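## Task

Carry the small round tin from the desk to the top surface of the low shelf and leave it standing upright on one of its flat circular ends. Release it and pull the robot away afterwards. If the tin topples or is left leaning, the task fails, and it is not complete if it only stays put because the robot is still holding or supporting it.

## Robot and tools

Robot: a wheeled cart (0.53 m wide, spanning x = -0.35 to 0.07 m) with a pan/tilt head camera and two five-joint arms, left_arm and right_arm, each ending in a two-jaw gripper with a wrist camera. The pan axes stand at x = -0.060, y = +0.155 (left) and y = -0.155 m (right). Each shoulder sits 0.03 m out from its pan axis and 0.89 m above the floor. Link lengths are 0.116 m (upper arm), 0.135 m (forearm) and 0.162 m (hand). The fixed jaw tip reaches about 0.44 m from its pan axis at most, and goes no lower than 0.55 m above the floor. Loose objects may now and then be nudged by outside pushes.

Frames: the base frame has its origin on the floor between the drive wheels, with x forward, y left and z up. left_hand and right_hand are reported in this frame and mark the tip of each fixed jaw, so a held item sits next to that point on the swinging-jaw side. In the hand's own axes, z runs out along the fingers and y points from the swinging jaw to the fixed jaw. The odometry frame is the base frame as it was when the scene began. base_odometry counts wheel rotation only, so wheel slip shows up as travel. Heading is positive to the left, range -3.142 to 3.142. These hand readings can be off by a few cm, differently for each arm.

execute_actions(actions, cameras): actions is a list holding one action, or none. An empty list just returns the state and images. An action may contain "base", "joints" or both; they start together and may finish at different times. "base" takes exactly one key. translate_m is a straight drive offset in metres from the current position, forward positive, range -1.4 to 1.4. rotate_rad is an on-the-spot turn offset in radians, left (counter-clockwise from above) positive, range -3.2 to 3.2. The base cannot move sideways. Base moves are measured from the base position in the last reported state. "joints" is a single dict of absolute joint targets in radians, keyed by name; it covers the head and both arms together. The keys and ranges are:
- head_pan_rad -3.2..3.2 (0 forward, + left)
- head_tilt_rad -0.76..1.45 (0 level, + down)
- for left_arm_ and right_arm_: shoulder_pan_rad -1.919..1.919, shoulder_lift_rad -1.745..1.745, elbow_flex_rad -1.69..1.58, wrist_flex_rad -1.658..1.658, wrist_roll_rad -2.743..2.841, gripper_rad 0..1.919
A joint or base left out of an action may keep pushing toward its earlier target. An unknown key or an out-of-range value rejects the whole call. cameras takes a list drawn from head_camera, left_wrist_camera, right_wrist_camera and all. Omitting it, passing null or passing ["all"] returns every camera; [] returns none. The pictures line lists the images in order.

Joint meaning: at shoulder_pan 0 the left arm points left and the right arm points right. Positive pan turns clockwise seen from above, so forward is +1.571 (left) and -1.571 (right). With lift, elbow and wrist_flex all at 0, the upper arm is up, tilted 0.24 rad outward, and the forearm and fingers are level. Positive values bend downward. The sum of those three equals the finger angle below level, so 1.571 means pointing straight down; that needs the forearm no more than 0.08 rad above level. wrist_roll -1.522 closes the jaws across the arm plane with the fixed jaw on the left (looking outward); 1.619 puts it on the right; 0.049 closes in the plane, fixed jaw below (level fingers) or toward the pan axis (fingers down). The hand body sticks out about 0.08 m above level fingers when the fixed jaw is on the left, and below when it is on the right, so use the left setting over furniture. Gripper opening by angle: 0→0.003 m, 0.3→0.026, 0.6→0.049, 1→0.076, 1.919→0.106. Grip force grows as the target goes below the contact angle, peaking 0.2 rad below it; going lower may trip the jaw. A holding jaw reads off_target; done means empty or a light grip.

Stowed pose: shoulder_pan -1.75 (left) / 1.75 (right), shoulder_lift 0.05, elbow_flex 1.35, wrist_flex -1.55, wrist_roll -1.52. To stow, move wrist_flex and wrist_roll first, then the other three; a single-step stow can jam the hand on the cart. Leaving stow, don't move the wrists first. A stowed turn needs a free circle of 0.44 m radius. Turning or reversing right next to a desk can snag the cart's back and tip it.

Result lines: base_status and joint_status tell how each motion ended. done means target reached (for the base, wheels turned fully, slip included). off_target means it rested elsewhere and may still push, caused by load sag, an obstacle or a tripped motor. time_out means it holds where it stopped. "joint command not followed" (with a cause line) means a self-collision check between an arm's links or the two arms blocked that arm's targets; the gripper part still runs, and those joints show not_followed and may be retried on later actions until valid targets arrive. on_its_own lists motion you did not command. contact_stop never occurs. To stop a blocked joint pushing, command its current reading. If a call reports a stop, later motion calls in the same reply are skipped.

Sag: loaded or far-reaching joints settle below target; offset the next target against gravity by the observed sag. Overload: a joint held more than about 0.30 rad from target for about 2 s trips to 20 % torque, with no status message; the simulation keeps running while you compose a reply. To reset, wait until the reading is steady, then command 0.2 rad from it on the side away from the tripping target (or 0.04 rad beyond the range end; for a jaw, the end itself). Payload per hand is about 0.4 kg at full reach and 0.7 kg within 0.28 m of the pan axis; two hands close in carry about 1 kg. Holding loads heats the shoulder_lift motors: MOTOR HOT appears from 55 °C, and at 70 °C an OVER-TEMPERATURE FAULT stops that arm, marking its off-target keys limit_stop_at_motor_heat; resend those targets later.

wait(seconds 0..10) returns the state without commanding anything. zoom_image(camera, region [x0,y0,x1,y1] pixels, top-left origin, at most 504×504) enlarges part of that camera's latest image. read_manual(section "licences") returns licence text only. finished_scene(scene) closes the current scene after the robot holds the last command and reports success; it is irreversible.

Avoid: dropping or knocking over items, pulling or pushing hard (especially pulling something in front, which can tip the robot), and letting the arms or hands strike or press on each other.

Each tool is called after "Emit:" as a command line: name --argument value for each argument, lists and objects as JSON in quotes; but a table of rows of numbers goes row by row, as --pt "numbers of a row", without its own name.

## Session

I'll start by checking the robot's state and camera views.

Emit:
execute_actions --actions '[]'

Scene clock: 0.00 s.
base_odometry: x=+0.000 y=+0.000 heading=+0.000 (m, m, rad; odometry frame)
base_status: not commanded
joint_positions: head_pan_rad=+0.026 head_tilt_rad=+0.026 left_arm_shoulder_pan_rad=-1.760 left_arm_shoulder_lift_rad=-0.008 left_arm_elbow_flex_rad=+1.347 left_arm_wrist_flex_rad=-1.578 left_arm_wrist_roll_rad=-1.513 left_arm_gripper_rad=+1.920 right_arm_shoulder_pan_rad=+1.764 right_arm_shoulder_lift_rad=+0.043 right_arm_elbow_flex_rad=+1.353 right_arm_wrist_flex_rad=-1.623 right_arm_wrist_roll_rad=-1.534 right_arm_gripper_rad=+1.920
joint_status: not commanded
left_hand: x=-0.3037 y=+0.1005 z=+0.9144 quat_wxyz=(-0.071, -0.615, -0.061, +0.783) (m; base frame)
right_hand: x=-0.3051 y=-0.1150 z=+0.9093 quat_wxyz=(-0.071, +0.619, -0.064, -0.779) (m; base frame)
pictures: head_camera, left_wrist_camera, right_wrist_camera
Images, in order (width x height): head_camera 644x476, left_wrist_camera 644x476, right_wrist_camera 644x476.

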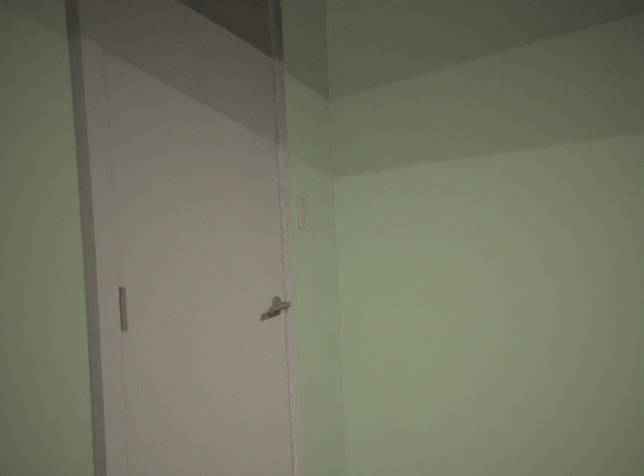

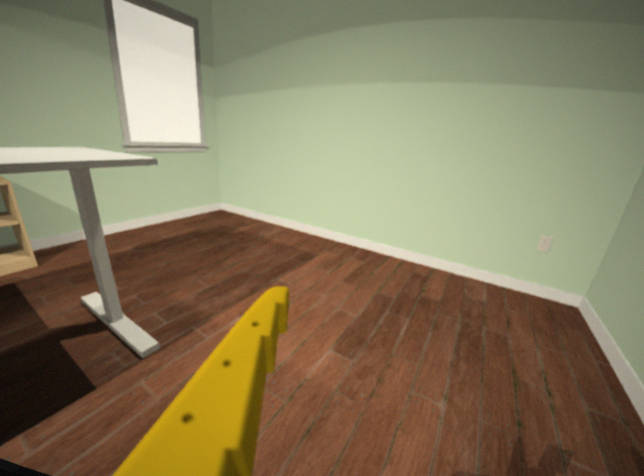

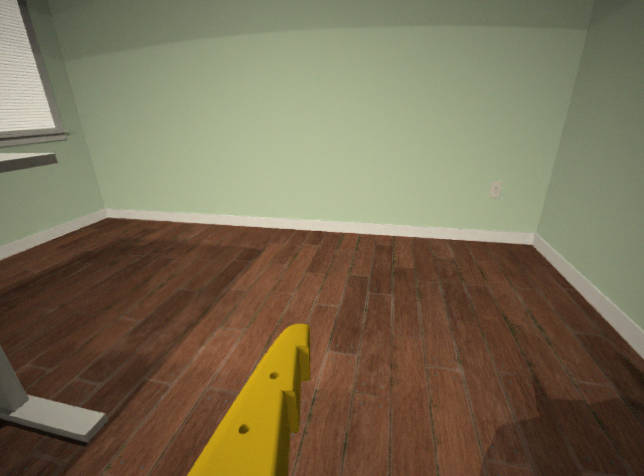

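Emit:
execute_actions --actions '[{"joints": {"head_pan_rad": -2.0, "head_tilt_rad": 0.5}}]' --cameras '["head_camera"]'

Scene clock: 5.83 s.
base_odometry: x=+0.000 y=+0.000 heading=+0.000 (m, m, rad; odometry frame)
base_status: not commanded
joint_positions: head_pan_rad=-1.990 head_tilt_rad=+0.494 left_arm_shoulder_pan_rad=-1.760 left_arm_shoulder_lift_rad=-0.008 left_arm_elbow_flex_rad=+1.347 left_arm_wrist_flex_rad=-1.578 left_arm_wrist_roll_rad=-1.513 left_arm_gripper_rad=+1.920 right_arm_shoulder_pan_rad=+1.764 right_arm_shoulder_lift_rad=+0.043 right_arm_elbow_flex_rad=+1.353 right_arm_wrist_flex_rad=-1.623 right_arm_wrist_roll_rad=-1.534 right_arm_gripper_rad=+1.920
joint_status: all done
left_hand: x=-0.3037 y=+0.1005 z=+0.9144 quat_wxyz=(-0.071, -0.615, -0.061, +0.783) (m; base frame)
right_hand: x=-0.3051 y=-0.1150 z=+0.9093 quat_wxyz=(-0.071, +0.619, -0.064, -0.779) (m; base frame)
pictures: head_camera
Images, in order (width x height): head_camera 644x476.

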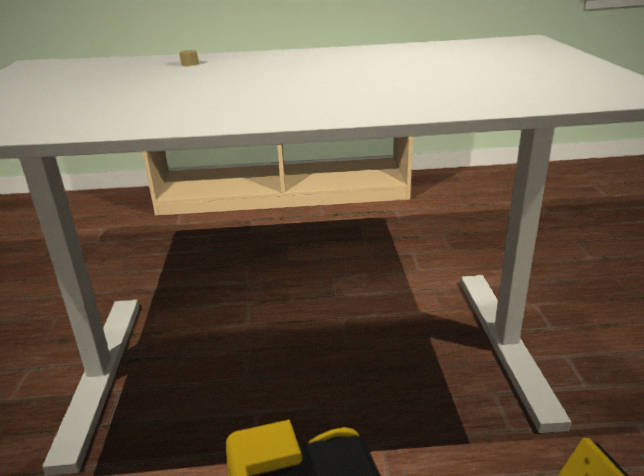

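Emit:
zoom_image --camera "head_camera" --region '[100, 20, 300, 120]'

Emit:
execute_actions --actions '[{"joints": {"head_pan_rad": -1.6, "head_tilt_rad": 0.3}}]' --cameras '["head_camera"]'

Region (100, 20, 300, 120) of head_camera's 644x476 image, scaled by 2.520.

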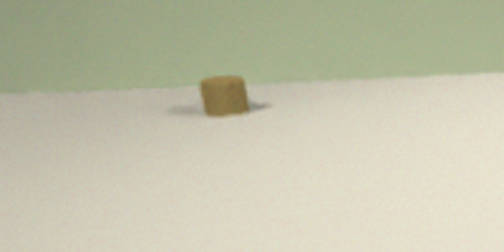

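Scene clock: 11.87 s.
base_odometry: x=+0.000 y=+0.000 heading=+0.000 (m, m, rad; odometry frame)
base_status: not commanded
joint_positions: head_pan_rad=-1.610 head_tilt_rad=+0.313 left_arm_shoulder_pan_rad=-1.760 left_arm_shoulder_lift_rad=-0.008 left_arm_elbow_flex_rad=+1.347 left_arm_wrist_flex_rad=-1.578 left_arm_wrist_roll_rad=-1.513 left_arm_gripper_rad=+1.920 right_arm_shoulder_pan_rad=+1.764 right_arm_shoulder_lift_rad=+0.043 right_arm_elbow_flex_rad=+1.353 right_arm_wrist_flex_rad=-1.623 right_arm_wrist_roll_rad=-1.534 right_arm_gripper_rad=+1.920
joint_status: all done
left_hand: x=-0.3037 y=+0.1005 z=+0.9144 quat_wxyz=(-0.071, -0.615, -0.061, +0.783) (m; base frame)
right_hand: x=-0.3051 y=-0.1150 z=+0.9093 quat_wxyz=(-0.071, +0.619, -0.064, -0.779) (m; base frame)
pictures: head_camera
Images, in order (width x height): head_camera 644x476.

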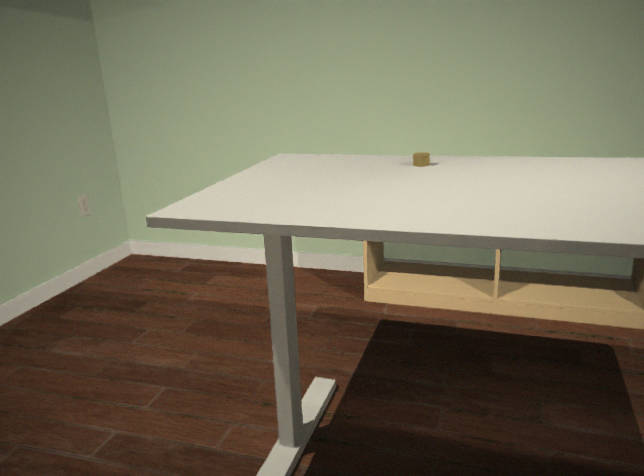

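Emit:
execute_actions --actions '[{"base": {"rotate_rad": -1.04}, "joints": {"head_pan_rad": -0.3, "head_tilt_rad": 0.45}}]' --cameras '["head_camera"]'

Scene clock: 133.87 s.
base_odometry: x=+0.000 y=+0.000 heading=-1.039 (m, m, rad; odometry frame)
base_status: done
joint_positions: head_pan_rad=-0.310 head_tilt_rad=+0.443 left_arm_shoulder_pan_rad=-1.760 left_arm_shoulder_lift_rad=-0.008 left_arm_elbow_flex_rad=+1.347 left_arm_wrist_flex_rad=-1.578 left_arm_wrist_roll_rad=-1.513 left_arm_gripper_rad=+1.920 right_arm_shoulder_pan_rad=+1.764 right_arm_shoulder_lift_rad=+0.043 right_arm_elbow_flex_rad=+1.353 right_arm_wrist_flex_rad=-1.623 right_arm_wrist_roll_rad=-1.534 right_arm_gripper_rad=+1.920
joint_status: all done
left_hand: x=-0.3037 y=+0.1005 z=+0.9144 quat_wxyz=(-0.071, -0.615, -0.061, +0.783) (m; base frame)
right_hand: x=-0.3051 y=-0.1150 z=+0.9093 quat_wxyz=(-0.071, +0.619, -0.064, -0.779) (m; base frame)
pictures: head_camera
Images, in order (width x height): head_camera 644x476.

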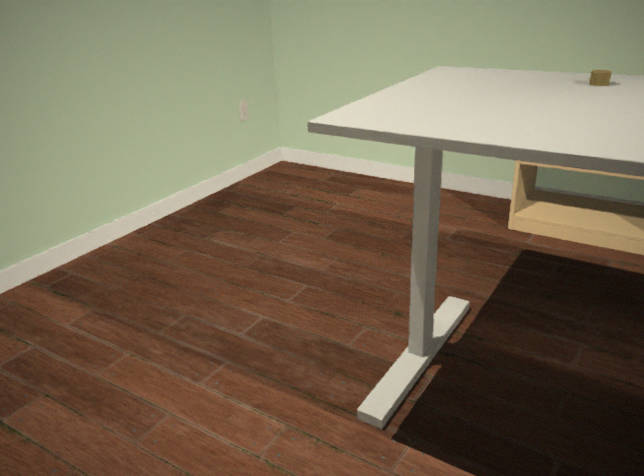

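Emit:
execute_actions --actions '[{"base": {"translate_m": 1.4}, "joints": {"head_pan_rad": -1.2, "head_tilt_rad": 0.45}}]' --cameras '["head_camera"]'

Scene clock: 145.33 s.
base_odometry: x=+0.708 y=-1.208 heading=-1.040 (m, m, rad; odometry frame)
base_status: done
joint_positions: head_pan_rad=-1.190 head_tilt_rad=+0.443 left_arm_shoulder_pan_rad=-1.760 left_arm_shoulder_lift_rad=-0.008 left_arm_elbow_flex_rad=+1.347 left_arm_wrist_flex_rad=-1.578 left_arm_wrist_roll_rad=-1.513 left_arm_gripper_rad=+1.920 right_arm_shoulder_pan_rad=+1.764 right_arm_shoulder_lift_rad=+0.043 right_arm_elbow_flex_rad=+1.353 right_arm_wrist_flex_rad=-1.623 right_arm_wrist_roll_rad=-1.534 right_arm_gripper_rad=+1.920
joint_status: all done
left_hand: x=-0.3037 y=+0.1005 z=+0.9144 quat_wxyz=(-0.071, -0.615, -0.061, +0.783) (m; base frame)
right_hand: x=-0.3051 y=-0.1150 z=+0.9093 quat_wxyz=(-0.071, +0.619, -0.064, -0.779) (m; base frame)
pictures: head_camera
Images, in order (width x height): head_camera 644x476.

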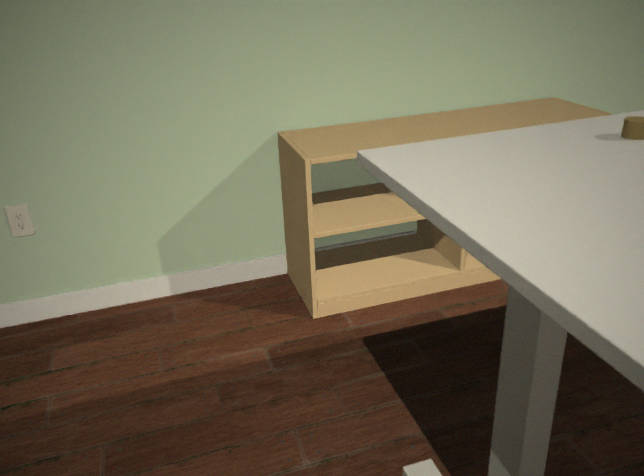

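Emit:
execute_actions --actions '[{"base": {"rotate_rad": -0.906}, "joints": {"head_pan_rad": -0.2, "head_tilt_rad": 0.5}}]' --cameras '["head_camera"]'

Scene clock: 214.07 s.
base_odometry: x=+0.708 y=-1.207 heading=-1.945 (m, m, rad; odometry frame)
base_status: done
joint_positions: head_pan_rad=-0.210 head_tilt_rad=+0.494 left_arm_shoulder_pan_rad=-1.760 left_arm_shoulder_lift_rad=-0.008 left_arm_elbow_flex_rad=+1.347 left_arm_wrist_flex_rad=-1.578 left_arm_wrist_roll_rad=-1.513 left_arm_gripper_rad=+1.920 right_arm_shoulder_pan_rad=+1.764 right_arm_shoulder_lift_rad=+0.043 right_arm_elbow_flex_rad=+1.353 right_arm_wrist_flex_rad=-1.623 right_arm_wrist_roll_rad=-1.534 right_arm_gripper_rad=+1.920
joint_status: all done
left_hand: x=-0.3037 y=+0.1005 z=+0.9144 quat_wxyz=(-0.071, -0.615, -0.061, +0.783) (m; base frame)
right_hand: x=-0.3051 y=-0.1150 z=+0.9093 quat_wxyz=(-0.071, +0.619, -0.064, -0.779) (m; base frame)
pictures: head_camera
Images, in order (width x height): head_camera 644x476.

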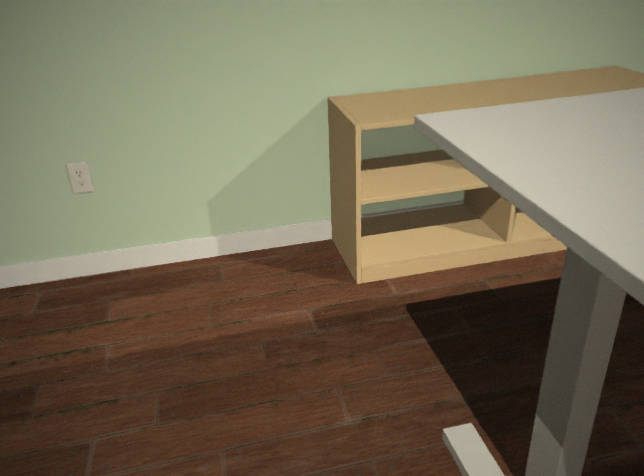

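Emit:
execute_actions --actions '[{"base": {"translate_m": 1.335}, "joints": {"head_pan_rad": -1.57, "head_tilt_rad": 0.6}}]' --cameras '["head_camera"]'

Scene clock: 232.20 s.
base_odometry: x=+0.218 y=-2.449 heading=-1.946 (m, m, rad; odometry frame)
base_status: done
joint_positions: head_pan_rad=-1.560 head_tilt_rad=+0.594 left_arm_shoulder_pan_rad=-1.760 left_arm_shoulder_lift_rad=-0.008 left_arm_elbow_flex_rad=+1.347 left_arm_wrist_flex_rad=-1.578 left_arm_wrist_roll_rad=-1.513 left_arm_gripper_rad=+1.920 right_arm_shoulder_pan_rad=+1.764 right_arm_shoulder_lift_rad=+0.043 right_arm_elbow_flex_rad=+1.353 right_arm_wrist_flex_rad=-1.623 right_arm_wrist_roll_rad=-1.534 right_arm_gripper_rad=+1.920
joint_status: all done
left_hand: x=-0.3037 y=+0.1005 z=+0.9144 quat_wxyz=(-0.071, -0.615, -0.061, +0.783) (m; base frame)
right_hand: x=-0.3051 y=-0.1150 z=+0.9093 quat_wxyz=(-0.071, +0.619, -0.064, -0.779) (m; base frame)
pictures: head_camera
Images, in order (width x height): head_camera 644x476.

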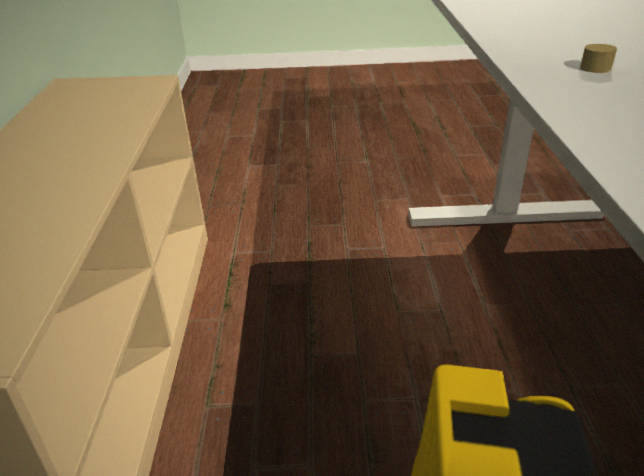

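Emit:
zoom_image --camera "head_camera" --region '[420, 0, 644, 170]'

Region (420, 0, 644, 170) of head_camera's 644x476 image, scaled by 2.250; it fills the top 382 rows of this view, and the rest is white.

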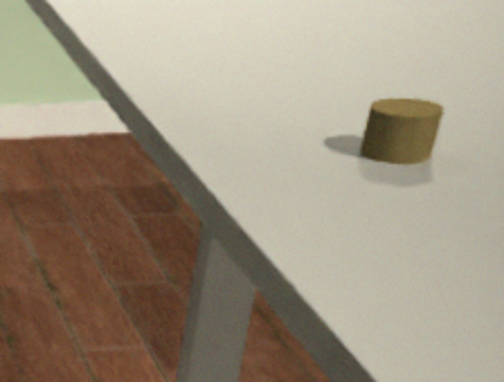

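Emit:
execute_actions --actions '[{"base": {"rotate_rad": -1.61}, "joints": {"head_pan_rad": 0.0, "head_tilt_rad": 0.6, "right_arm_shoulder_pan_rad": 0.0, "right_arm_shoulder_lift_rad": -0.24, "right_arm_elbow_flex_rad": -0.06}}]' --cameras '["head_camera"]'

Scene clock: 308.17 s.
base_odometry: x=+0.219 y=-2.449 heading=+2.727 (m, m, rad; odometry frame)
base_status: done
joint_positions: head_pan_rad=-0.010 head_tilt_rad=+0.594 left_arm_shoulder_pan_rad=-1.760 left_arm_shoulder_lift_rad=-0.008 left_arm_elbow_flex_rad=+1.347 left_arm_wrist_flex_rad=-1.578 left_arm_wrist_roll_rad=-1.513 left_arm_gripper_rad=+1.920 right_arm_shoulder_pan_rad=+0.007 right_arm_shoulder_lift_rad=-0.208 right_arm_elbow_flex_rad=-0.026 right_arm_wrist_flex_rad=-1.623 right_arm_wrist_roll_rad=-1.534 right_arm_gripper_rad=+1.920
joint_status: all done
left_hand: x=-0.3037 y=+0.1005 z=+0.9144 quat_wxyz=(-0.071, -0.615, -0.061, +0.783) (m; base frame)
right_hand: x=-0.0531 y=-0.2743 z=+1.2004 quat_wxyz=(+0.701, -0.102, -0.100, -0.698) (m; base frame)
pictures: head_camera
Images, in order (width x height): head_camera 644x476.

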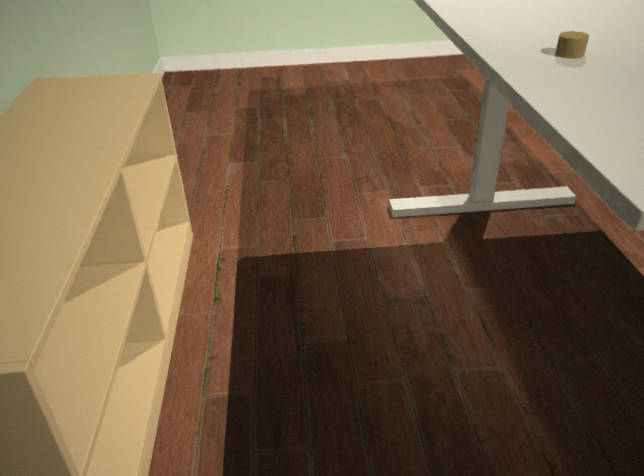

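Emit:
execute_actions --actions '[{"base": {"translate_m": 0.6}, "joints": {"head_pan_rad": 0.0, "head_tilt_rad": 0.6, "right_arm_wrist_flex_rad": 1.05, "right_arm_wrist_roll_rad": -1.522, "right_arm_gripper_rad": 1.2}}]' --cameras '["head_camera", "right_wrist_camera"]'

Scene clock: 326.27 s.
base_odometry: x=-0.331 y=-2.206 heading=+2.727 (m, m, rad; odometry frame)
base_status: done
joint_positions: head_pan_rad=-0.010 head_tilt_rad=+0.594 left_arm_shoulder_pan_rad=-1.760 left_arm_shoulder_lift_rad=-0.008 left_arm_elbow_flex_rad=+1.347 left_arm_wrist_flex_rad=-1.578 left_arm_wrist_roll_rad=-1.513 left_arm_gripper_rad=+1.920 right_arm_shoulder_pan_rad=+0.004 right_arm_shoulder_lift_rad=-0.208 right_arm_elbow_flex_rad=-0.026 right_arm_wrist_flex_rad=+1.048 right_arm_wrist_roll_rad=-1.532 right_arm_gripper_rad=+1.206
joint_status: all done
left_hand: x=-0.3037 y=+0.1005 z=+0.9144 quat_wxyz=(-0.071, -0.615, -0.061, +0.783) (m; base frame)
right_hand: x=-0.0534 y=-0.4297 z=+0.9296 quat_wxyz=(+0.262, +0.662, +0.652, -0.261) (m; base frame)
pictures: head_camera, right_wrist_camera
Images, in order (width x height): head_camera 644x476, right_wrist_camera 644x476.

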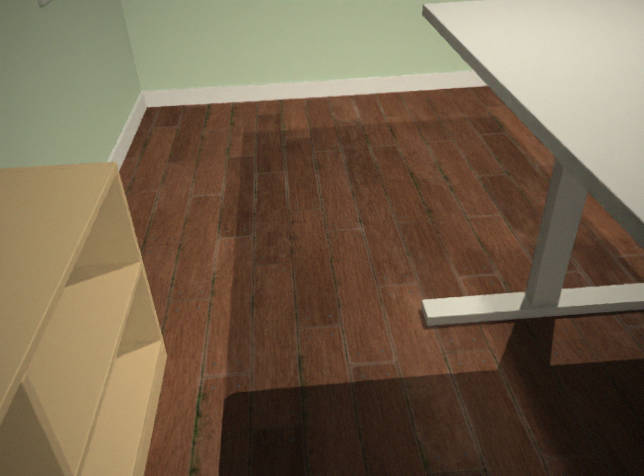

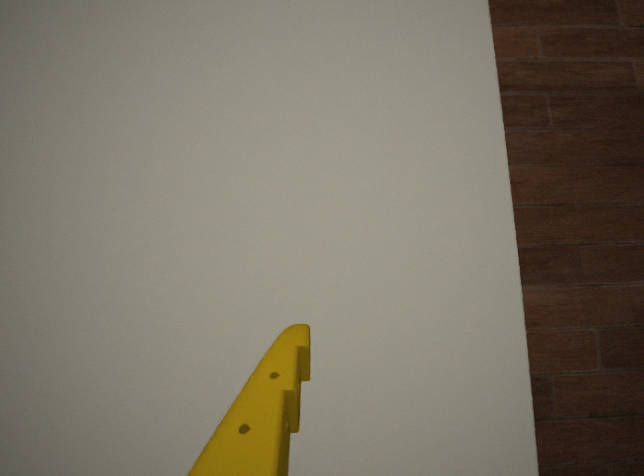

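Emit:
execute_actions --actions '[{"base": {"translate_m": 0.43}, "joints": {"head_pan_rad": -1.57, "head_tilt_rad": 0.65}}]' --cameras '["head_camera", "right_wrist_camera"]'

Scene clock: 338.47 s.
base_odometry: x=-0.724 y=-2.033 heading=+2.726 (m, m, rad; odometry frame)
base_status: done
joint_positions: head_pan_rad=-1.560 head_tilt_rad=+0.644 left_arm_shoulder_pan_rad=-1.760 left_arm_shoulder_lift_rad=-0.008 left_arm_elbow_flex_rad=+1.347 left_arm_wrist_flex_rad=-1.578 left_arm_wrist_roll_rad=-1.513 left_arm_gripper_rad=+1.920 right_arm_shoulder_pan_rad=+0.004 right_arm_shoulder_lift_rad=-0.208 right_arm_elbow_flex_rad=-0.026 right_arm_wrist_flex_rad=+1.048 right_arm_wrist_roll_rad=-1.532 right_arm_gripper_rad=+1.206
joint_status: all done
left_hand: x=-0.3037 y=+0.1005 z=+0.9144 quat_wxyz=(-0.071, -0.615, -0.061, +0.783) (m; base frame)
right_hand: x=-0.0534 y=-0.4297 z=+0.9296 quat_wxyz=(+0.262, +0.662, +0.652, -0.261) (m; base frame)
pictures: head_camera, right_wrist_camera
Images, in order (width x height): head_camera 644x476, right_wrist_camera 644x476.

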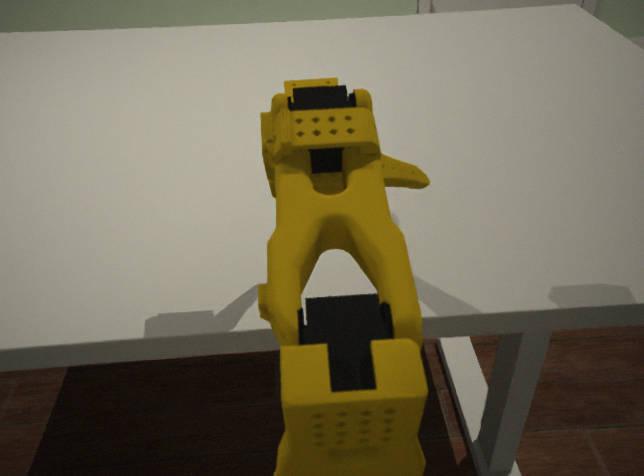

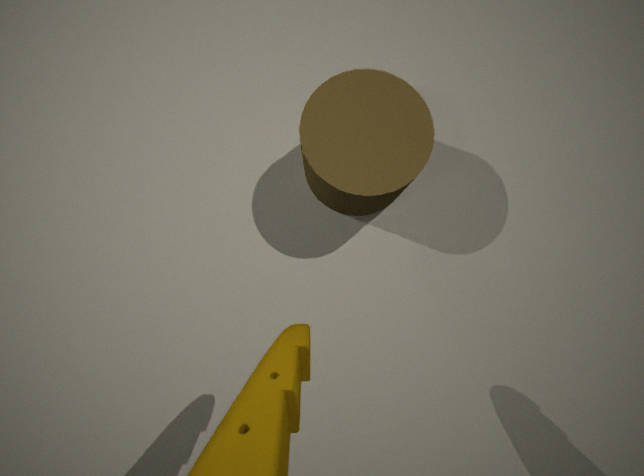

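Emit:
execute_actions --actions '[{"joints": {"right_arm_shoulder_pan_rad": -0.045, "right_arm_shoulder_lift_rad": 0.10, "right_arm_elbow_flex_rad": -0.31, "right_arm_wrist_flex_rad": 0.965}}]' --cameras '["head_camera", "right_wrist_camera"]'

Scene clock: 388.13 s.
base_odometry: x=-0.724 y=-2.033 heading=+2.726 (m, m, rad; odometry frame)
base_status: not commanded
joint_positions: head_pan_rad=-1.560 head_tilt_rad=+0.644 left_arm_shoulder_pan_rad=-1.760 left_arm_shoulder_lift_rad=-0.008 left_arm_elbow_flex_rad=+1.347 left_arm_wrist_flex_rad=-1.578 left_arm_wrist_roll_rad=-1.513 left_arm_gripper_rad=+1.920 right_arm_shoulder_pan_rad=-0.037 right_arm_shoulder_lift_rad=+0.114 right_arm_elbow_flex_rad=-0.266 right_arm_wrist_flex_rad=+0.977 right_arm_wrist_roll_rad=-1.532 right_arm_gripper_rad=+1.206
joint_status: all done
left_hand: x=-0.3037 y=+0.1005 z=+0.9144 quat_wxyz=(-0.071, -0.615, -0.061, +0.783) (m; base frame)
right_hand: x=-0.0406 y=-0.4668 z=+0.9101 quat_wxyz=(+0.263, +0.650, +0.667, -0.251) (m; base frame)
pictures: head_camera, right_wrist_camera
Images, in order (width x height): head_camera 644x476, right_wrist_camera 644x476.

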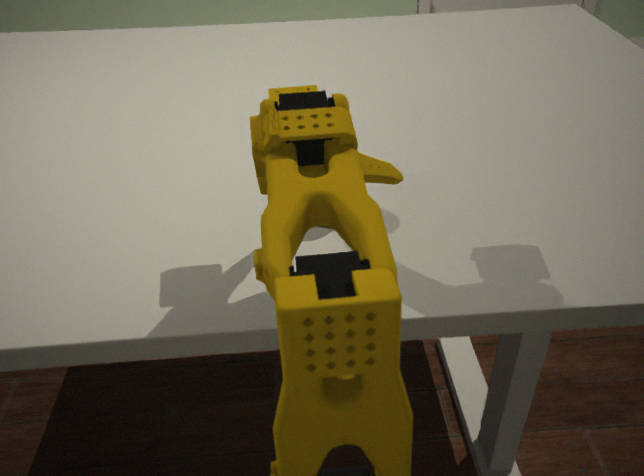

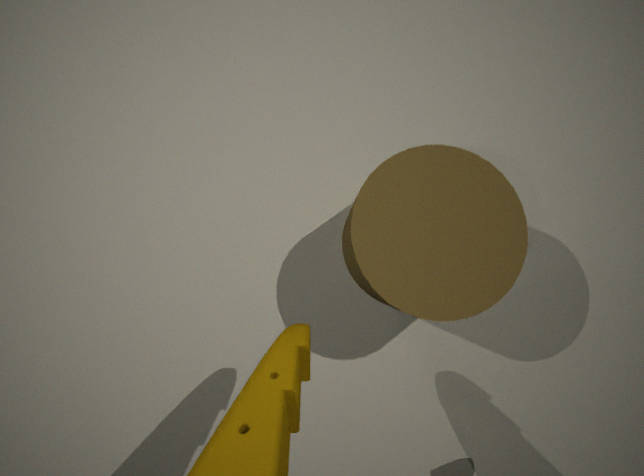

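Emit:
execute_actions --actions '[{"joints": {"right_arm_shoulder_lift_rad": 0.365, "right_arm_elbow_flex_rad": -0.44, "right_arm_wrist_flex_rad": 0.793}}]' --cameras '["head_camera", "right_wrist_camera"]'

Scene clock: 430.47 s.
base_odometry: x=-0.724 y=-2.033 heading=+2.726 (m, m, rad; odometry frame)
base_status: not commanded
joint_positions: head_pan_rad=-1.560 head_tilt_rad=+0.644 left_arm_shoulder_pan_rad=-1.760 left_arm_shoulder_lift_rad=-0.008 left_arm_elbow_flex_rad=+1.347 left_arm_wrist_flex_rad=-1.578 left_arm_wrist_roll_rad=-1.513 left_arm_gripper_rad=+1.920 right_arm_shoulder_pan_rad=-0.037 right_arm_shoulder_lift_rad=+0.385 right_arm_elbow_flex_rad=-0.394 right_arm_wrist_flex_rad=+0.805 right_arm_wrist_roll_rad=-1.532 right_arm_gripper_rad=+1.206
joint_status: all done
left_hand: x=-0.3037 y=+0.1005 z=+0.9144 quat_wxyz=(-0.071, -0.615, -0.061, +0.783) (m; base frame)
right_hand: x=-0.0394 y=-0.5001 z=+0.8794 quat_wxyz=(+0.273, +0.646, +0.664, -0.261) (m; base frame)
pictures: head_camera, right_wrist_camera
Images, in order (width x height): head_camera 644x476, right_wrist_camera 644x476.

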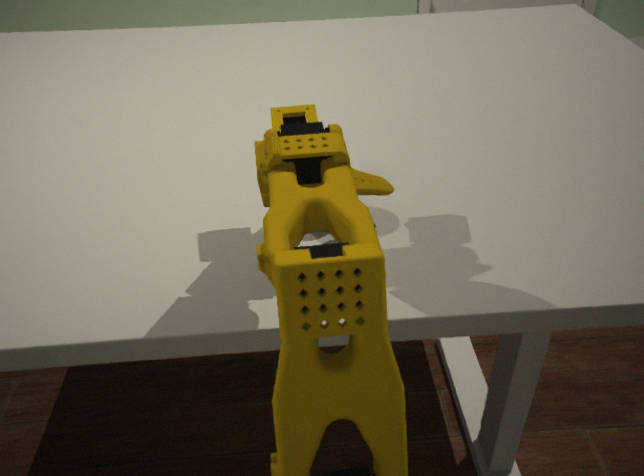

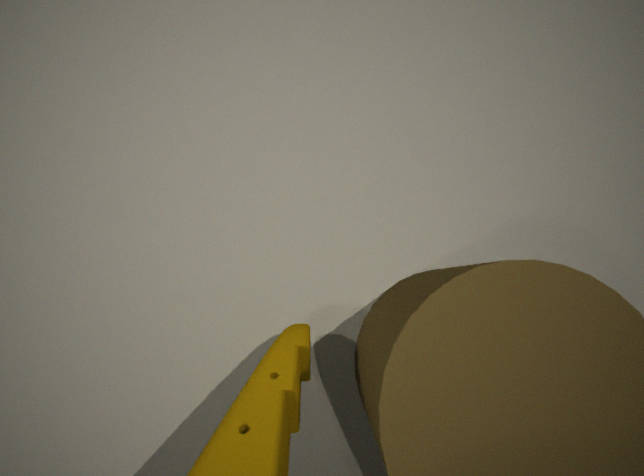

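Emit:
execute_actions --actions '[{"joints": {"right_arm_shoulder_pan_rad": -0.005, "right_arm_gripper_rad": 0.48}}]' --cameras '["head_camera", "right_wrist_camera"]'

Scene clock: 441.37 s.
base_odometry: x=-0.724 y=-2.033 heading=+2.726 (m, m, rad; odometry frame)
base_status: not commanded
joint_positions: head_pan_rad=-1.560 head_tilt_rad=+0.644 left_arm_shoulder_pan_rad=-1.760 left_arm_shoulder_lift_rad=-0.008 left_arm_elbow_flex_rad=+1.347 left_arm_wrist_flex_rad=-1.578 left_arm_wrist_roll_rad=-1.513 left_arm_gripper_rad=+1.920 right_arm_shoulder_pan_rad=-0.013 right_arm_shoulder_lift_rad=+0.385 right_arm_elbow_flex_rad=-0.396 right_arm_wrist_flex_rad=+0.805 right_arm_wrist_roll_rad=-1.532 right_arm_gripper_rad=+0.601
joint_status: right_arm_gripper_rad off_target (ended at +0.601, target +0.480); the others done
left_hand: x=-0.3037 y=+0.1005 z=+0.9144 quat_wxyz=(-0.071, -0.615, -0.061, +0.783) (m; base frame)
right_hand: x=-0.0479 y=-0.5007 z=+0.8798 quat_wxyz=(+0.271, +0.654, +0.655, -0.264) (m; base frame)
pictures: head_camera, right_wrist_camera
Images, in order (width x height): head_camera 644x476, right_wrist_camera 644x476.

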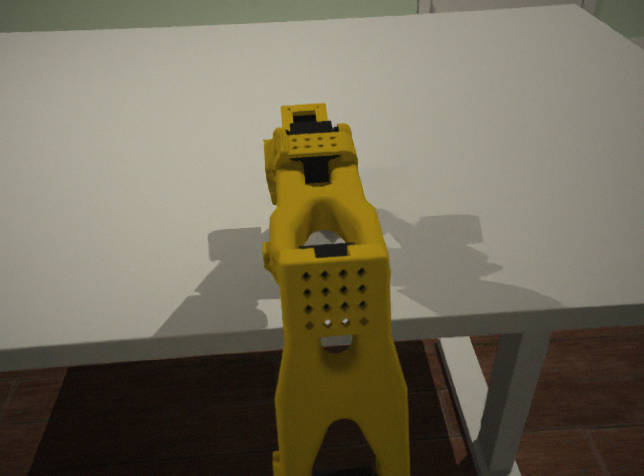

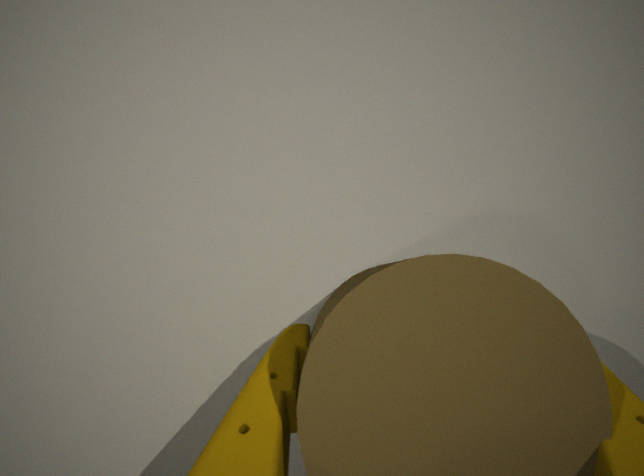

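Emit:
execute_actions --actions '[{"joints": {"right_arm_shoulder_lift_rad": -0.04, "right_arm_wrist_flex_rad": 1.18, "right_arm_gripper_rad": 0.42, "head_pan_rad": -2.2, "head_tilt_rad": 0.8}}]' --cameras '["head_camera", "right_wrist_camera"]'

Scene clock: 456.20 s.
base_odometry: x=-0.724 y=-2.033 heading=+2.726 (m, m, rad; odometry frame)
base_status: not commanded
joint_positions: head_pan_rad=-2.190 head_tilt_rad=+0.795 left_arm_shoulder_pan_rad=-1.760 left_arm_shoulder_lift_rad=-0.008 left_arm_elbow_flex_rad=+1.347 left_arm_wrist_flex_rad=-1.578 left_arm_wrist_roll_rad=-1.513 left_arm_gripper_rad=+1.920 right_arm_shoulder_pan_rad=-0.011 right_arm_shoulder_lift_rad=+0.008 right_arm_elbow_flex_rad=-0.399 right_arm_wrist_flex_rad=+1.178 right_arm_wrist_roll_rad=-1.532 right_arm_gripper_rad=+0.591
joint_status: right_arm_gripper_rad off_target (ended at +0.591, target +0.420); the others done
left_hand: x=-0.3037 y=+0.1005 z=+0.9144 quat_wxyz=(-0.071, -0.615, -0.061, +0.783) (m; base frame)
right_hand: x=-0.0490 y=-0.4501 z=+0.9488 quat_wxyz=(+0.273, +0.653, +0.654, -0.267) (m; base frame)
pictures: head_camera, right_wrist_camera
Images, in order (width x height): head_camera 644x476, right_wrist_camera 644x476.

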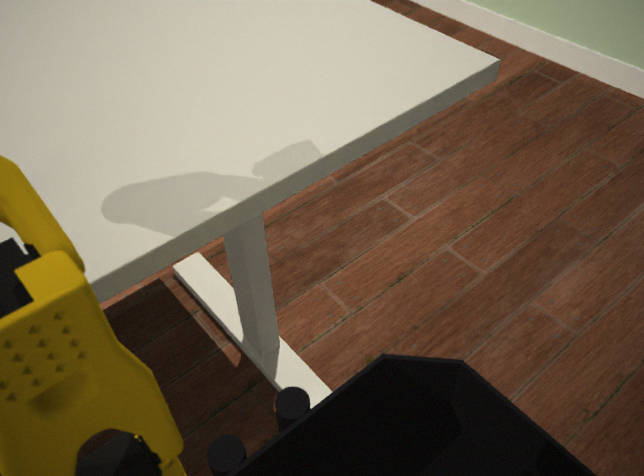

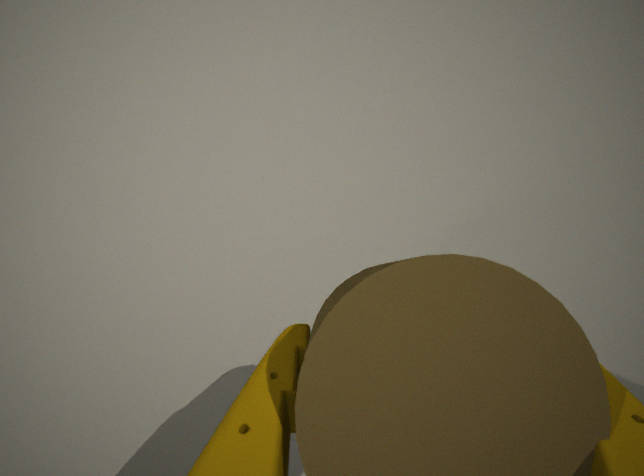

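Emit:
execute_actions --actions '[{"base": {"translate_m": -0.85}, "joints": {"head_pan_rad": 0.0, "head_tilt_rad": 0.8}}]' --cameras '["head_camera", "right_wrist_camera"]'

Scene clock: 481.53 s.
base_odometry: x=+0.054 y=-2.376 heading=+2.728 (m, m, rad; odometry frame)
base_status: done
joint_positions: head_pan_rad=-0.010 head_tilt_rad=+0.795 left_arm_shoulder_pan_rad=-1.760 left_arm_shoulder_lift_rad=-0.008 left_arm_elbow_flex_rad=+1.347 left_arm_wrist_flex_rad=-1.578 left_arm_wrist_roll_rad=-1.513 left_arm_gripper_rad=+1.920 right_arm_shoulder_pan_rad=-0.010 right_arm_shoulder_lift_rad=+0.008 right_arm_elbow_flex_rad=-0.399 right_arm_wrist_flex_rad=+1.178 right_arm_wrist_roll_rad=-1.532 right_arm_gripper_rad=+0.591
joint_status: all done
left_hand: x=-0.3037 y=+0.1005 z=+0.9144 quat_wxyz=(-0.071, -0.615, -0.061, +0.783) (m; base frame)
right_hand: x=-0.0494 y=-0.4501 z=+0.9488 quat_wxyz=(+0.273, +0.654, +0.653, -0.267) (m; base frame)
pictures: head_camera, right_wrist_camera
Images, in order (width x height): head_camera 644x476, right_wrist_camera 644x476.

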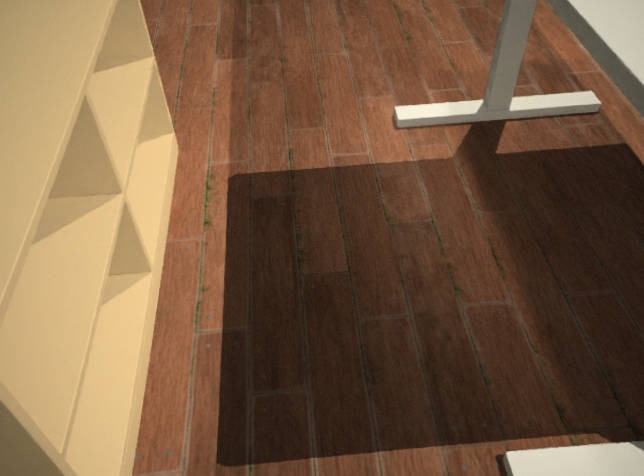

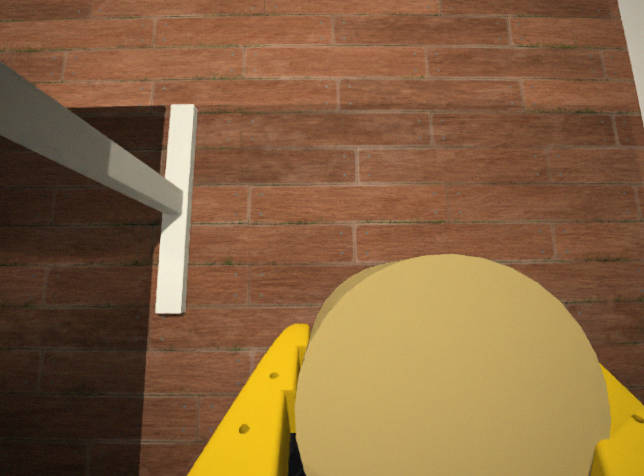

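Emit:
execute_actions --actions '[{"base": {"rotate_rad": 1.435}, "joints": {"head_pan_rad": -0.5, "head_tilt_rad": 0.8}}]' --cameras '["head_camera", "right_wrist_camera"]'

Scene clock: 489.20 s.
base_odometry: x=+0.054 y=-2.376 heading=-2.121 (m, m, rad; odometry frame)
base_status: done
joint_positions: head_pan_rad=-0.490 head_tilt_rad=+0.795 left_arm_shoulder_pan_rad=-1.760 left_arm_shoulder_lift_rad=-0.008 left_arm_elbow_flex_rad=+1.347 left_arm_wrist_flex_rad=-1.578 left_arm_wrist_roll_rad=-1.513 left_arm_gripper_rad=+1.920 right_arm_shoulder_pan_rad=-0.008 right_arm_shoulder_lift_rad=+0.008 right_arm_elbow_flex_rad=-0.399 right_arm_wrist_flex_rad=+1.178 right_arm_wrist_roll_rad=-1.532 right_arm_gripper_rad=+0.591
joint_status: all done
left_hand: x=-0.3037 y=+0.1005 z=+0.9144 quat_wxyz=(-0.071, -0.615, -0.061, +0.783) (m; base frame)
right_hand: x=-0.0499 y=-0.4502 z=+0.9488 quat_wxyz=(+0.272, +0.654, +0.653, -0.268) (m; base frame)
pictures: head_camera, right_wrist_camera
Images, in order (width x height): head_camera 644x476, right_wrist_camera 644x476.

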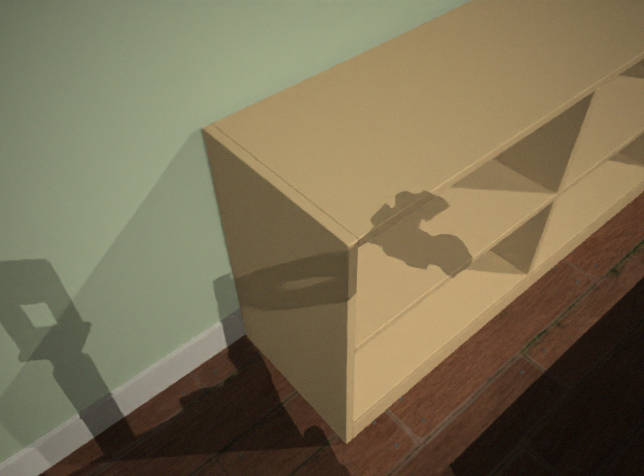

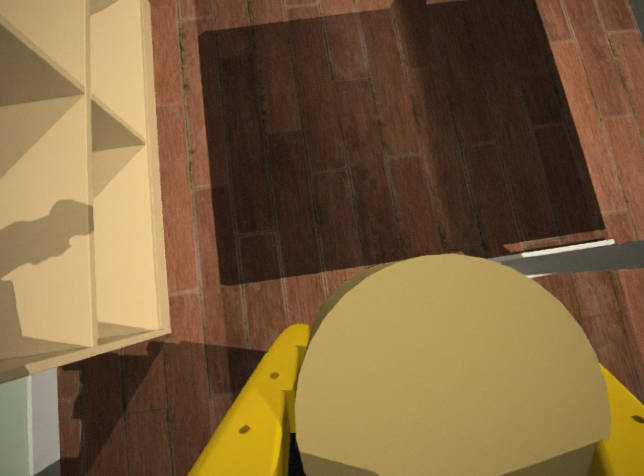

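Emit:
execute_actions --actions '[{"base": {"translate_m": 0.47}, "joints": {"head_pan_rad": -1.0, "head_tilt_rad": 1.0, "right_arm_shoulder_pan_rad": -0.61, "right_arm_shoulder_lift_rad": 1.06, "right_arm_elbow_flex_rad": 0.175, "right_arm_wrist_flex_rad": -0.49}}]' --cameras '["head_camera", "right_wrist_camera"]'

Scene clock: 536.53 s.
base_odometry: x=-0.191 y=-2.777 heading=-2.120 (m, m, rad; odometry frame)
base_status: done
joint_positions: head_pan_rad=-0.990 head_tilt_rad=+0.995 left_arm_shoulder_pan_rad=-1.760 left_arm_shoulder_lift_rad=-0.008 left_arm_elbow_flex_rad=+1.347 left_arm_wrist_flex_rad=-1.578 left_arm_wrist_roll_rad=-1.513 left_arm_gripper_rad=+1.920 right_arm_shoulder_pan_rad=-0.605 right_arm_shoulder_lift_rad=+1.076 right_arm_elbow_flex_rad=+0.175 right_arm_wrist_flex_rad=-0.477 right_arm_wrist_roll_rad=-1.532 right_arm_gripper_rad=+0.591
joint_status: all done
left_hand: x=-0.3037 y=+0.1005 z=+0.9144 quat_wxyz=(-0.071, -0.615, -0.061, +0.783) (m; base frame)
right_hand: x=+0.1198 y=-0.4015 z=+0.6842 quat_wxyz=(+0.345, +0.432, +0.814, -0.179) (m; base frame)
pictures: head_camera, right_wrist_camera
Images, in order (width x height): head_camera 644x476, right_wrist_camera 644x476.

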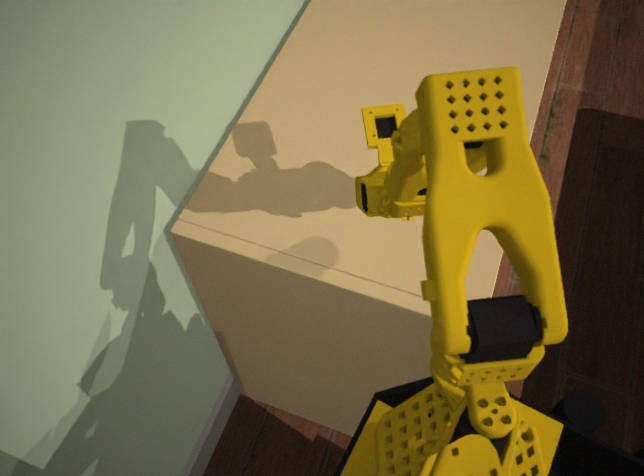

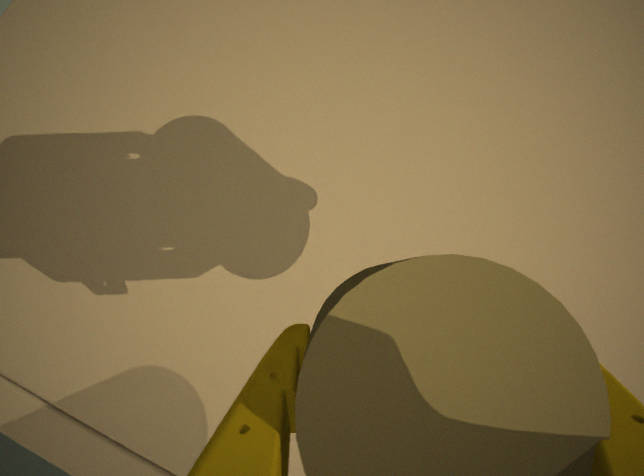

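Emit:
execute_actions --actions '[{"joints": {"right_arm_shoulder_lift_rad": 1.52, "right_arm_elbow_flex_rad": -0.30, "right_arm_wrist_flex_rad": -0.47}}]' --cameras '["head_camera", "right_wrist_camera"]'

Scene clock: 556.43 s.
base_odometry: x=-0.191 y=-2.777 heading=-2.120 (m, m, rad; odometry frame)
base_status: not commanded
joint_positions: head_pan_rad=-0.990 head_tilt_rad=+0.995 left_arm_shoulder_pan_rad=-1.760 left_arm_shoulder_lift_rad=-0.008 left_arm_elbow_flex_rad=+1.347 left_arm_wrist_flex_rad=-1.578 left_arm_wrist_roll_rad=-1.513 left_arm_gripper_rad=+1.920 right_arm_shoulder_pan_rad=-0.605 right_arm_shoulder_lift_rad=+1.531 right_arm_elbow_flex_rad=-0.275 right_arm_wrist_flex_rad=-0.472 right_arm_wrist_roll_rad=-1.532 right_arm_gripper_rad=+0.591
joint_status: all done
left_hand: x=-0.3037 y=+0.1005 z=+0.9144 quat_wxyz=(-0.071, -0.615, -0.061, +0.783) (m; base frame)
right_hand: x=+0.1193 y=-0.4009 z=+0.6304 quat_wxyz=(+0.340, +0.433, +0.816, -0.176) (m; base frame)
pictures: head_camera, right_wrist_camera
Images, in order (width x height): head_camera 644x476, right_wrist_camera 644x476.

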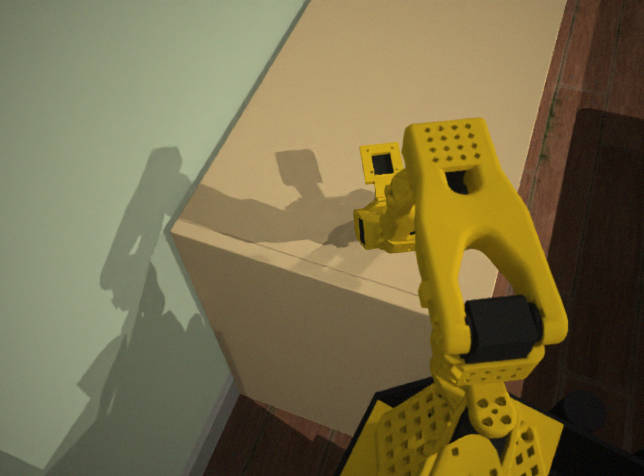

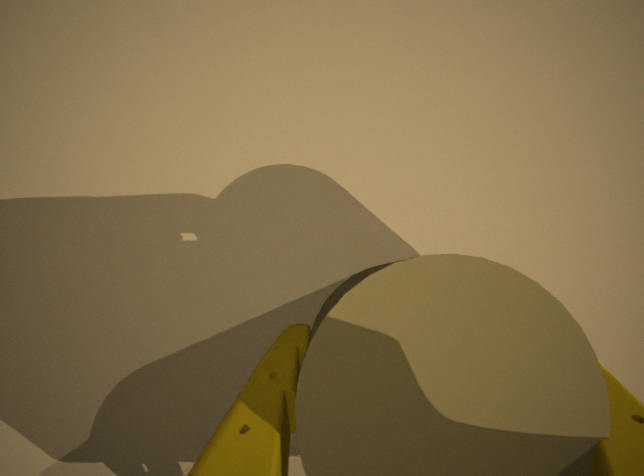

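Emit:
zoom_image --camera "right_wrist_camera" --region '[60, 140, 460, 476]'

Emit:
zoom_image --camera "head_camera" --region '[280, 130, 460, 290]'

Region (60, 140, 460, 476) of right_wrist_camera's 644x476 image, scaled by 1.260; it fills the top 423 rows of this view, and the rest is white.

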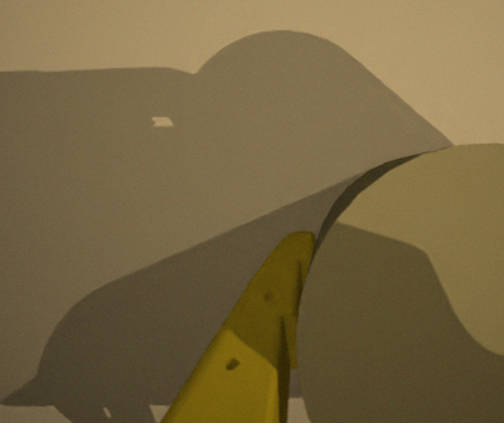

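Region (280, 130, 460, 290) of head_camera's 644x476 image, scaled by 2.800.

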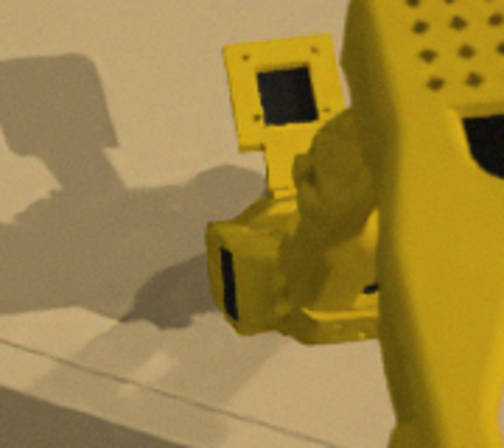

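Emit:
execute_actions --actions '[{"joints": {"right_arm_shoulder_lift_rad": 1.54}}]' --cameras '["right_wrist_camera"]'

Scene clock: 581.40 s.
base_odometry: x=-0.191 y=-2.777 heading=-2.120 (m, m, rad; odometry frame)
base_status: not commanded
joint_positions: head_pan_rad=-0.990 head_tilt_rad=+0.995 left_arm_shoulder_pan_rad=-1.760 left_arm_shoulder_lift_rad=-0.008 left_arm_elbow_flex_rad=+1.347 left_arm_wrist_flex_rad=-1.578 left_arm_wrist_roll_rad=-1.513 left_arm_gripper_rad=+1.920 right_arm_shoulder_pan_rad=-0.605 right_arm_shoulder_lift_rad=+1.540 right_arm_elbow_flex_rad=-0.284 right_arm_wrist_flex_rad=-0.472 right_arm_wrist_roll_rad=-1.532 right_arm_gripper_rad=+0.591
joint_status: all done
left_hand: x=-0.3037 y=+0.1005 z=+0.9144 quat_wxyz=(-0.071, -0.615, -0.061, +0.783) (m; base frame)
right_hand: x=+0.1192 y=-0.4007 z=+0.6293 quat_wxyz=(+0.340, +0.433, +0.816, -0.176) (m; base frame)
pictures: right_wrist_camera
Images, in order (width x height): right_wrist_camera 644x476.

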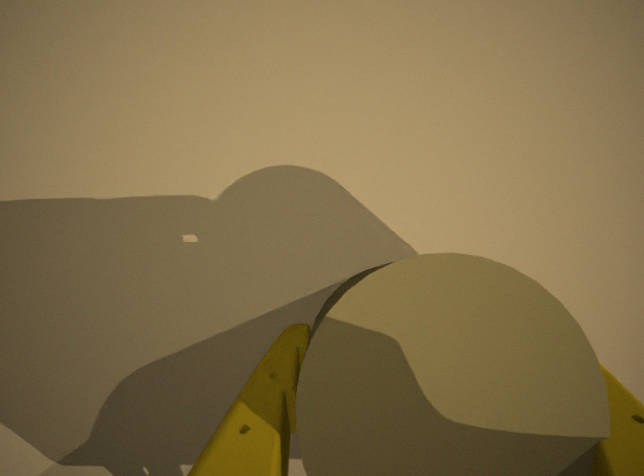

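Emit:
execute_actions --actions '[{"joints": {"right_arm_gripper_rad": 1.2}}]' --cameras '["right_wrist_camera"]'

Scene clock: 586.47 s.
base_odometry: x=-0.191 y=-2.777 heading=-2.120 (m, m, rad; odometry frame)
base_status: not commanded
joint_positions: head_pan_rad=-0.990 head_tilt_rad=+0.995 left_arm_shoulder_pan_rad=-1.760 left_arm_shoulder_lift_rad=-0.008 left_arm_elbow_flex_rad=+1.347 left_arm_wrist_flex_rad=-1.578 left_arm_wrist_roll_rad=-1.513 left_arm_gripper_rad=+1.920 right_arm_shoulder_pan_rad=-0.605 right_arm_shoulder_lift_rad=+1.556 right_arm_elbow_flex_rad=-0.285 right_arm_wrist_flex_rad=-0.472 right_arm_wrist_roll_rad=-1.532 right_arm_gripper_rad=+1.193
joint_status: all done
left_hand: x=-0.3037 y=+0.1005 z=+0.9144 quat_wxyz=(-0.071, -0.615, -0.061, +0.783) (m; base frame)
right_hand: x=+0.1171 y=-0.3976 z=+0.6254 quat_wxyz=(+0.335, +0.434, +0.818, -0.173) (m; base frame)
pictures: right_wrist_camera
Images, in order (width x height): right_wrist_camera 644x476.

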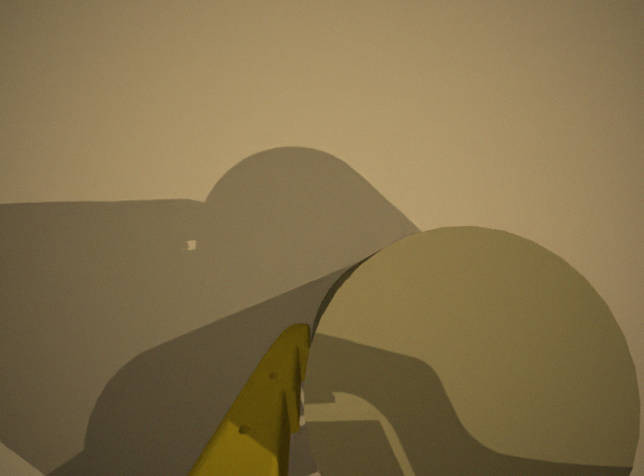

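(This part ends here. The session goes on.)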